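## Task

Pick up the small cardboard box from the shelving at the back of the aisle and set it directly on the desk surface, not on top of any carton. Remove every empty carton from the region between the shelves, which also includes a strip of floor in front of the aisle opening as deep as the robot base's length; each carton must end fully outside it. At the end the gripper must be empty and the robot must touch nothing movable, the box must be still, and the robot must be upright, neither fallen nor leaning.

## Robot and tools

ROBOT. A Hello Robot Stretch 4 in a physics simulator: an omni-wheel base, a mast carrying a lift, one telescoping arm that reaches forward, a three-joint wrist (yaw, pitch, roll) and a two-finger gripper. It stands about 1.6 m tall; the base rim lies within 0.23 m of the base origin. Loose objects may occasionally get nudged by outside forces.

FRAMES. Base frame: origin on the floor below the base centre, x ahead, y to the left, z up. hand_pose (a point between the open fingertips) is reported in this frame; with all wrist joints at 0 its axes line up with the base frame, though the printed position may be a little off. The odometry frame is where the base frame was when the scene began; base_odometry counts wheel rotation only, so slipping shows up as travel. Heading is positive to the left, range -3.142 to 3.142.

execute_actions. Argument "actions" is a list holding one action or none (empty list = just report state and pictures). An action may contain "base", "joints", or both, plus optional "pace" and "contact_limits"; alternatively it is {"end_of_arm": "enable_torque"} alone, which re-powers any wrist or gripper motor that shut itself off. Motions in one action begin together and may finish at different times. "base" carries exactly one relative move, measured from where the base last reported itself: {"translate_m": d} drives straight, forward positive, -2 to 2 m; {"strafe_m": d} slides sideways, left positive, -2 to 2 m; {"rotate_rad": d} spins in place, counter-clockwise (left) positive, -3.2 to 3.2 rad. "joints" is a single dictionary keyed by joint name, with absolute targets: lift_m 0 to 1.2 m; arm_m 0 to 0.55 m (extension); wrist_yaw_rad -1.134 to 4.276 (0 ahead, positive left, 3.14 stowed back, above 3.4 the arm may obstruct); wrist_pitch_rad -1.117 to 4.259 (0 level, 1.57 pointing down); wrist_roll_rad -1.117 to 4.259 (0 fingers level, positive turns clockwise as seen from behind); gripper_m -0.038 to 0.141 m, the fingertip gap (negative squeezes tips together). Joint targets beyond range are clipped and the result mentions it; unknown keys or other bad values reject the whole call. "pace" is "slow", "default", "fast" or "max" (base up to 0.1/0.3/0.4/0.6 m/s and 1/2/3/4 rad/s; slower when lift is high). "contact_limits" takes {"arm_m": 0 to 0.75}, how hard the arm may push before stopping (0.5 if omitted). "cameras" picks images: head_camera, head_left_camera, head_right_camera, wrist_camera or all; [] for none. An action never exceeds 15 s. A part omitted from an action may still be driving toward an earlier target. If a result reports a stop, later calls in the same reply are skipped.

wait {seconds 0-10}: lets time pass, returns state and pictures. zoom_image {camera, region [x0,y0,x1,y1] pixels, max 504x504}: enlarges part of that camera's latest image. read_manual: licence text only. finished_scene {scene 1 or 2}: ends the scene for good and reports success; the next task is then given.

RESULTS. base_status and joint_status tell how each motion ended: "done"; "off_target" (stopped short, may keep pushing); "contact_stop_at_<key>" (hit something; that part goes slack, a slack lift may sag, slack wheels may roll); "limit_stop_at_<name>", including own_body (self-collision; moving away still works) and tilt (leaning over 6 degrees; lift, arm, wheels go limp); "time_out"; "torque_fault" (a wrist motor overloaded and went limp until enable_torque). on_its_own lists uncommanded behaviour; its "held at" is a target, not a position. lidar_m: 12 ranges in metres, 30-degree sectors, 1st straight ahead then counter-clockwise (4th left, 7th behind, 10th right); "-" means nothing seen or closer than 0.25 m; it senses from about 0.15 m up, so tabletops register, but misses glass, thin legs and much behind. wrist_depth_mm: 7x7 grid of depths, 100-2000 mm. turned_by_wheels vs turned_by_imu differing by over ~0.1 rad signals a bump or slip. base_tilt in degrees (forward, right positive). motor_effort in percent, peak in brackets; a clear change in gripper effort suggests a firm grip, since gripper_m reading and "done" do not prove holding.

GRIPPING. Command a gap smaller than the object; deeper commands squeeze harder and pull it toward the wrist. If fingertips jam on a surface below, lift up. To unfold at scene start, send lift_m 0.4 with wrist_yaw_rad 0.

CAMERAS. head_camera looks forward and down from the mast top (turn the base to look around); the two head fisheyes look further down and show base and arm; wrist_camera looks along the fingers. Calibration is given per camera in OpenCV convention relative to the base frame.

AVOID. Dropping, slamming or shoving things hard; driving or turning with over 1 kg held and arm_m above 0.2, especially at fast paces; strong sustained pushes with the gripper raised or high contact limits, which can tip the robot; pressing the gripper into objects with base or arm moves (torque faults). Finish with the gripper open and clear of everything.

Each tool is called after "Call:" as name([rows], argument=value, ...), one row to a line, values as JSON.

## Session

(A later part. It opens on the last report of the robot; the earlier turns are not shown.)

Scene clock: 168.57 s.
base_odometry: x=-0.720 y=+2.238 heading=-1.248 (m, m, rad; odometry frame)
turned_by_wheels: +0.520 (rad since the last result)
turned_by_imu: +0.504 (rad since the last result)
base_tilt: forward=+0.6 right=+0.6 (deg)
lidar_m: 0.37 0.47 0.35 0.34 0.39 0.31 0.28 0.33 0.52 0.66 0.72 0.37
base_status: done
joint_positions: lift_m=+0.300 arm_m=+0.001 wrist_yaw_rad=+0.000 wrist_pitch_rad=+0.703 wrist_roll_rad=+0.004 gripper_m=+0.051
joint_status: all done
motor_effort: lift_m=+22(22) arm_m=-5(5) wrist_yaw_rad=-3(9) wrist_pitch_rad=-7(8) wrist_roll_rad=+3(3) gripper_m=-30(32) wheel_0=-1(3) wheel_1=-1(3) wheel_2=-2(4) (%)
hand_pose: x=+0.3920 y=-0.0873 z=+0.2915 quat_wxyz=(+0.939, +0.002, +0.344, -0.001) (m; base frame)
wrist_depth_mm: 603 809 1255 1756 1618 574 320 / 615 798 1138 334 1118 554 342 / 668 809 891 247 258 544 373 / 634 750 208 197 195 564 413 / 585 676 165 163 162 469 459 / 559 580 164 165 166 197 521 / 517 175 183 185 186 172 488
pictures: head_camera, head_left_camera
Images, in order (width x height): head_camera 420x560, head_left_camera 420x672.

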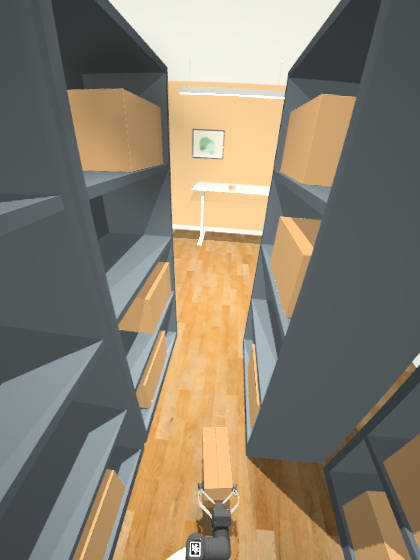

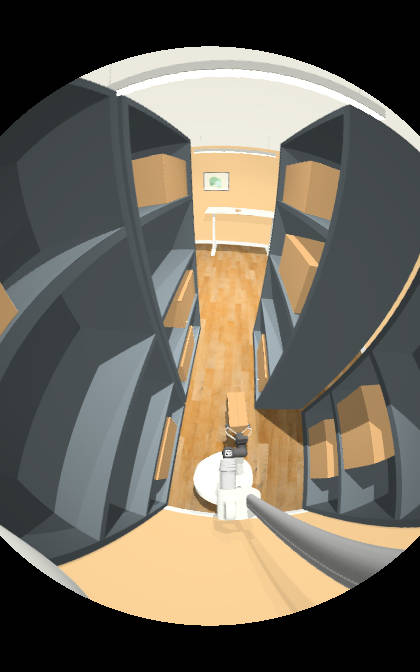

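Call:
execute_actions([
  {"base":{"rotate_rad":-0.04},"pace":"slow"},
], cameras=[])

Call:
execute_actions([
  {"base":{"translate_m":0.7}},
], cameras=["head_camera"])

Scene clock: 169.50 s.
base_odometry: x=-0.720 y=+2.238 heading=-1.288 (m, m, rad; odometry frame)
turned_by_wheels: -0.040 (rad since the last result)
turned_by_imu: -0.039 (rad since the last result)
base_tilt: forward=+0.7 right=+0.6 (deg)
lidar_m: 0.37 0.47 0.37 0.36 0.40 0.32 0.30 0.33 0.50 0.65 0.71 0.38
base_status: done
joint_positions: lift_m=+0.300 arm_m=+0.001 wrist_yaw_rad=+0.000 wrist_pitch_rad=+0.703 wrist_roll_rad=+0.004 gripper_m=+0.051
joint_status: not commanded
motor_effort: lift_m=+22(22) arm_m=-5(5) wrist_yaw_rad=-2(4) wrist_pitch_rad=-7(7) wrist_roll_rad=+3(2) gripper_m=-28(31) wheel_0=+1(2) wheel_1=-1(4) wheel_2=+1(2) (%)
hand_pose: x=+0.3919 y=-0.0874 z=+0.2915 quat_wxyz=(+0.939, +0.002, +0.344, -0.001) (m; base frame)
wrist_depth_mm: 647 878 1661 1808 1182 517 325 / 627 891 1205 332 820 488 353 / 654 842 891 248 258 404 384 / 683 778 208 197 195 439 424 / 609 668 166 163 162 477 473 / 569 585 164 165 166 196 535 / 512 175 184 186 186 173 492
pictures: none
No camera images: the call's "cameras" was empty. Leave "cameras" out to get every camera's image.

Scene clock: 173.33 s.
base_odometry: x=-0.525 y=+1.565 heading=-1.289 (m, m, rad; odometry frame)
turned_by_wheels: +0.000 (rad since the last result)
turned_by_imu: -0.001 (rad since the last result)
base_tilt: forward=+0.6 right=+0.6 (deg)
lidar_m: 0.36 0.46 0.31 0.31 0.33 0.50 1.00 0.97 0.25 0.25 0.28 0.37
base_status: done
joint_positions: lift_m=+0.300 arm_m=+0.001 wrist_yaw_rad=+0.000 wrist_pitch_rad=+0.703 wrist_roll_rad=+0.004 gripper_m=+0.051
joint_status: not commanded
motor_effort: lift_m=+22(22) arm_m=-5(5) wrist_yaw_rad=-3(2) wrist_pitch_rad=-8(7) wrist_roll_rad=+2(2) gripper_m=-30(31) wheel_0=-2(4) wheel_1=-1(3) wheel_2=+1(6) (%)
hand_pose: x=+0.3919 y=-0.0874 z=+0.2915 quat_wxyz=(+0.939, +0.002, +0.344, -0.001) (m; base frame)
wrist_depth_mm: 564 1863 1863 1808 1756 525 488 / 597 1308 1281 332 1182 549 530 / 654 960 904 249 258 603 580 / 683 732 208 197 195 634 621 / 597 668 165 163 162 539 549 / 559 580 164 166 166 197 370 / 517 175 184 185 185 172 319
pictures: head_camera
Images, in order (width x height): head_camera 420x560.

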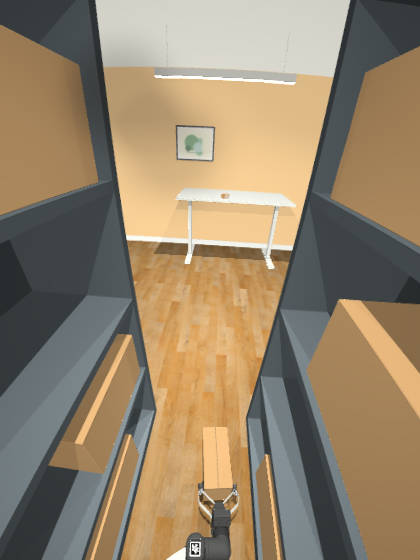

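Call:
execute_actions([
  {"base":{"strafe_m":0.04},"pace":"slow"},
], cameras=[])

Call:
execute_actions([
  {"base":{"translate_m":1.55}},
], cameras=[])

Call:
execute_actions([
  {"base":{"rotate_rad":-1.5},"joints":{"arm_m":0.5}},
], cameras=["head_camera"])

Scene clock: 174.97 s.
base_odometry: x=-0.487 y=+1.576 heading=-1.289 (m, m, rad; odometry frame)
turned_by_wheels: +0.000 (rad since the last result)
turned_by_imu: +0.001 (rad since the last result)
base_tilt: forward=+0.6 right=+0.6 (deg)
lidar_m: 0.37 0.38 0.28 0.28 0.31 0.45 0.98 1.02 0.30 0.29 0.32 0.36
base_status: done
joint_positions: lift_m=+0.300 arm_m=+0.001 wrist_yaw_rad=+0.000 wrist_pitch_rad=+0.703 wrist_roll_rad=+0.004 gripper_m=+0.051
joint_status: not commanded
motor_effort: lift_m=+22(22) arm_m=-5(5) wrist_yaw_rad=-2(2) wrist_pitch_rad=-7(8) wrist_roll_rad=+2(3) gripper_m=-29(30) wheel_0=-1(5) wheel_1=+1(3) wheel_2=+0(3) (%)
hand_pose: x=+0.3919 y=-0.0874 z=+0.2915 quat_wxyz=(+0.939, +0.002, +0.344, -0.001) (m; base frame)
wrist_depth_mm: 549 1863 1808 1808 1756 1661 492 / 591 1229 1281 330 1138 1160 530 / 661 891 904 248 258 621 580 / 683 699 208 198 195 647 621 / 574 661 166 164 162 559 544 / 530 585 164 165 167 197 469 / 492 175 185 185 186 172 377
pictures: none
No camera images: the call's "cameras" was empty. Leave "cameras" out to get every camera's image.

Scene clock: 181.63 s.
base_odometry: x=-0.055 y=+0.088 heading=-1.289 (m, m, rad; odometry frame)
turned_by_wheels: +0.000 (rad since the last result)
turned_by_imu: -0.003 (rad since the last result)
base_tilt: forward=+0.6 right=+0.6 (deg)
lidar_m: 0.36 2.31 1.14 1.09 0.91 0.72 1.10 0.78 1.04 1.95 2.05 0.36
base_status: done
joint_positions: lift_m=+0.300 arm_m=+0.001 wrist_yaw_rad=+0.000 wrist_pitch_rad=+0.703 wrist_roll_rad=+0.004 gripper_m=+0.051
joint_status: not commanded
motor_effort: lift_m=+21(22) arm_m=-5(5) wrist_yaw_rad=-3(2) wrist_pitch_rad=-8(7) wrist_roll_rad=+2(3) gripper_m=-28(30) wheel_0=-1(4) wheel_1=-2(4) wheel_2=+1(9) (%)
hand_pose: x=+0.3919 y=-0.0874 z=+0.2916 quat_wxyz=(+0.939, +0.002, +0.344, -0.001) (m; base frame)
wrist_depth_mm: 1863 1808 1661 1756 1756 1661 1464 / 1308 1308 1205 332 1182 1205 1182 / 1008 1008 891 248 258 931 931 / 809 809 208 197 195 768 768 / 676 668 165 163 162 634 640 / 585 580 164 165 166 196 554 / 517 175 184 185 186 172 492
pictures: none
No camera images: the call's "cameras" was empty. Leave "cameras" out to get every camera's image.

Scene clock: 184.17 s.
base_odometry: x=-0.055 y=+0.088 heading=-2.789 (m, m, rad; odometry frame)
turned_by_wheels: -1.500 (rad since the last result)
turned_by_imu: -1.453 (rad since the last result)
base_tilt: forward=+0.6 right=+0.6 (deg)
lidar_m: 0.87 1.76 1.38 1.39 2.20 1.10 1.77 0.86 0.73 1.02 0.79 1.96
base_status: done
joint_positions: lift_m=+0.300 arm_m=+0.499 wrist_yaw_rad=+0.000 wrist_pitch_rad=+0.703 wrist_roll_rad=+0.004 gripper_m=+0.051
joint_status: all done
motor_effort: lift_m=+21(21) arm_m=+5(11) wrist_yaw_rad=-2(5) wrist_pitch_rad=-7(8) wrist_roll_rad=+3(3) gripper_m=-30(31) wheel_0=-1(7) wheel_1=+0(2) wheel_2=+1(7) (%)
hand_pose: x=+0.8901 y=-0.0874 z=+0.2916 quat_wxyz=(+0.939, +0.002, +0.344, -0.001) (m; base frame)
wrist_depth_mm: 1308 1229 1205 1160 1138 1078 1042 / 1281 1281 1229 334 1160 1138 1118 / 1008 976 891 247 258 946 931 / 809 798 208 196 195 768 759 / 676 668 166 163 163 634 634 / 585 574 165 166 166 197 559 / 512 175 183 186 186 172 488
pictures: head_camera
Images, in order (width x height): head_camera 420x560.

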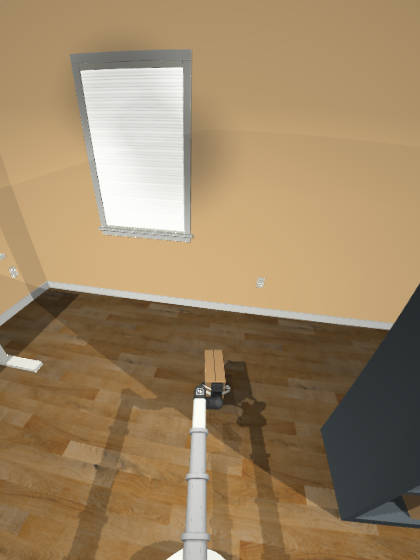

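Call:
execute_actions([
  {"base":{"translate_m":0.3},"joints":{"lift_m":0.135}},
], cameras=[])

Call:
execute_actions([
  {"joints":{"gripper_m":0.14}},
], cameras=[])

Call:
execute_actions([
  {"joints":{"arm_m":0.1,"lift_m":0.3},"pace":"fast"},
])

Scene clock: 186.87 s.
base_odometry: x=-0.336 y=-0.016 heading=-2.788 (m, m, rad; odometry frame)
turned_by_wheels: +0.000 (rad since the last result)
turned_by_imu: +0.000 (rad since the last result)
base_tilt: forward=+0.7 right=+0.6 (deg)
lidar_m: 0.91 1.77 1.35 1.33 1.47 1.40 1.40 0.92 0.87 0.73 0.79 1.65
base_status: done
joint_positions: lift_m=+0.135 arm_m=+0.499 wrist_yaw_rad=+0.000 wrist_pitch_rad=+0.703 wrist_roll_rad=+0.004 gripper_m=+0.051
joint_status: all done
motor_effort: lift_m=+17(17) arm_m=+5(5) wrist_yaw_rad=-3(3) wrist_pitch_rad=-7(8) wrist_roll_rad=+3(3) gripper_m=-30(30) wheel_0=+1(5) wheel_1=+1(5) wheel_2=+1(7) (%)
hand_pose: x=+0.8901 y=-0.0874 z=+0.1269 quat_wxyz=(+0.939, +0.002, +0.344, -0.001) (m; base frame)
wrist_depth_mm: 991 931 878 878 831 809 778 / 866 866 842 332 759 798 778 / 661 647 591 247 259 615 609 / 535 525 208 197 195 504 496 / 449 439 165 163 162 413 421 / 387 379 165 165 166 197 366 / 340 175 185 185 186 172 317
pictures: none
No camera images: the call's "cameras" was empty. Leave "cameras" out to get every camera's image.

Scene clock: 188.77 s.
base_odometry: x=-0.336 y=-0.016 heading=-2.788 (m, m, rad; odometry frame)
turned_by_wheels: +0.000 (rad since the last result)
turned_by_imu: +0.000 (rad since the last result)
base_tilt: forward=+0.7 right=+0.6 (deg)
lidar_m: 0.93 1.80 1.36 1.34 1.46 1.41 1.38 0.93 0.88 0.72 0.78 1.67
base_status: not commanded
joint_positions: lift_m=+0.135 arm_m=+0.499 wrist_yaw_rad=+0.000 wrist_pitch_rad=+0.702 wrist_roll_rad=+0.004 gripper_m=+0.140
joint_status: all done
motor_effort: lift_m=+17(17) arm_m=+5(5) wrist_yaw_rad=-3(3) wrist_pitch_rad=-6(8) wrist_roll_rad=+3(2) gripper_m=-2(29) wheel_0=+1(1) wheel_1=+1(1) wheel_2=+1(1) (%)
hand_pose: x=+0.8903 y=-0.0874 z=+0.1270 quat_wxyz=(+0.939, +0.002, +0.344, -0.001) (m; base frame)
wrist_depth_mm: 991 946 891 866 842 820 778 / 866 842 831 355 809 798 778 / 661 654 621 276 574 621 615 / 535 525 243 223 229 504 500 / 445 442 196 187 186 430 424 / 384 373 188 189 190 211 368 / 340 329 235 156 224 314 325
pictures: none
No camera images: the call's "cameras" was empty. Leave "cameras" out to get every camera's image.

Scene clock: 190.67 s.
base_odometry: x=-0.336 y=-0.016 heading=-2.788 (m, m, rad; odometry frame)
turned_by_wheels: +0.000 (rad since the last result)
turned_by_imu: +0.000 (rad since the last result)
base_tilt: forward=+0.6 right=+0.6 (deg)
lidar_m: 0.85 1.81 1.37 1.34 1.46 1.40 1.38 0.91 0.85 0.73 0.80 1.68
base_status: not commanded
joint_positions: lift_m=+0.300 arm_m=+0.101 wrist_yaw_rad=+0.000 wrist_pitch_rad=+0.702 wrist_roll_rad=+0.004 gripper_m=+0.140
joint_status: all done
motor_effort: lift_m=+21(28) arm_m=-5(7) wrist_yaw_rad=-2(3) wrist_pitch_rad=-5(6) wrist_roll_rad=+2(3) gripper_m=+0(2) wheel_0=+1(1) wheel_1=+1(1) wheel_2=+1(1) (%)
hand_pose: x=+0.4920 y=-0.0875 z=+0.2918 quat_wxyz=(+0.939, +0.002, +0.344, -0.001) (m; base frame)
wrist_depth_mm: 1397 1366 1308 1255 1182 1160 1138 / 1308 1308 1281 1229 1255 1182 1160 / 991 991 976 609 960 931 931 / 809 798 798 668 778 768 759 / 683 676 668 661 654 647 654 / 585 564 574 569 564 211 564 / 517 500 496 156 477 477 496
pictures: head_camera, head_left_camera, head_right_camera, wrist_camera
camera_calibration (this result's frames):
wrist_camera: T_world_to_cam=[[0.0274777, -0.998886, -0.0383658, -0.0823164], [-0.626517, 0.0126975, -0.779304, 0.602249], [0.778923, 0.0454503, -0.62547, 0.0316623], [0, 0, 0, 1]] pos_world=[0.354919, -0.0913108, 0.485981]
Images, in order (width x height): head_camera 420x560, head_left_camera 420x672, head_right_camera 420x672, wrist_camera 616x392.

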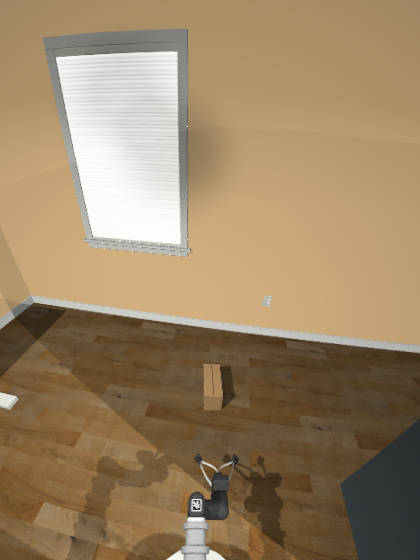

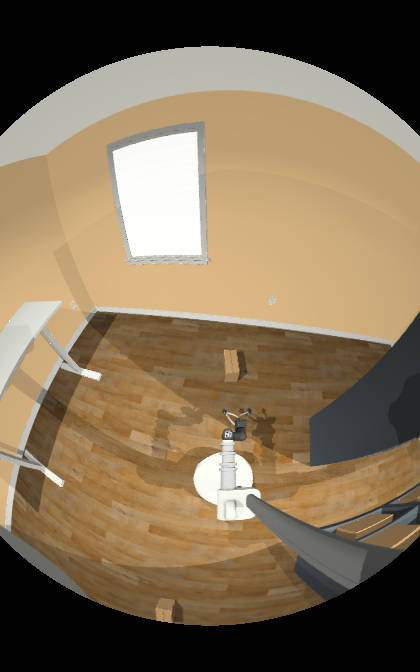

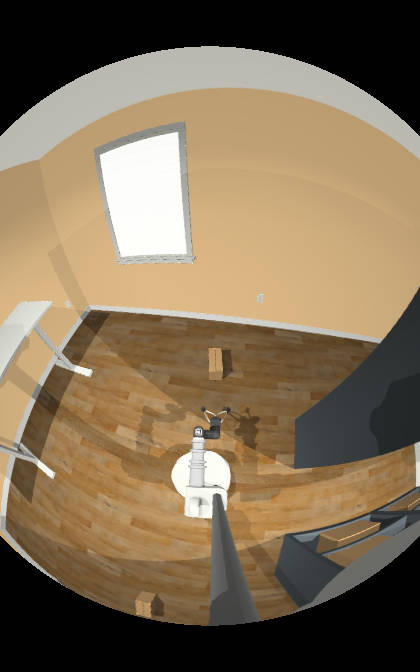

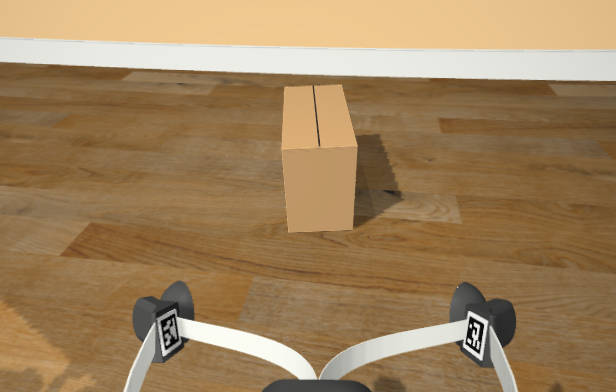

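Call:
finished_scene(scene=1)

The scene is finished: the task was done.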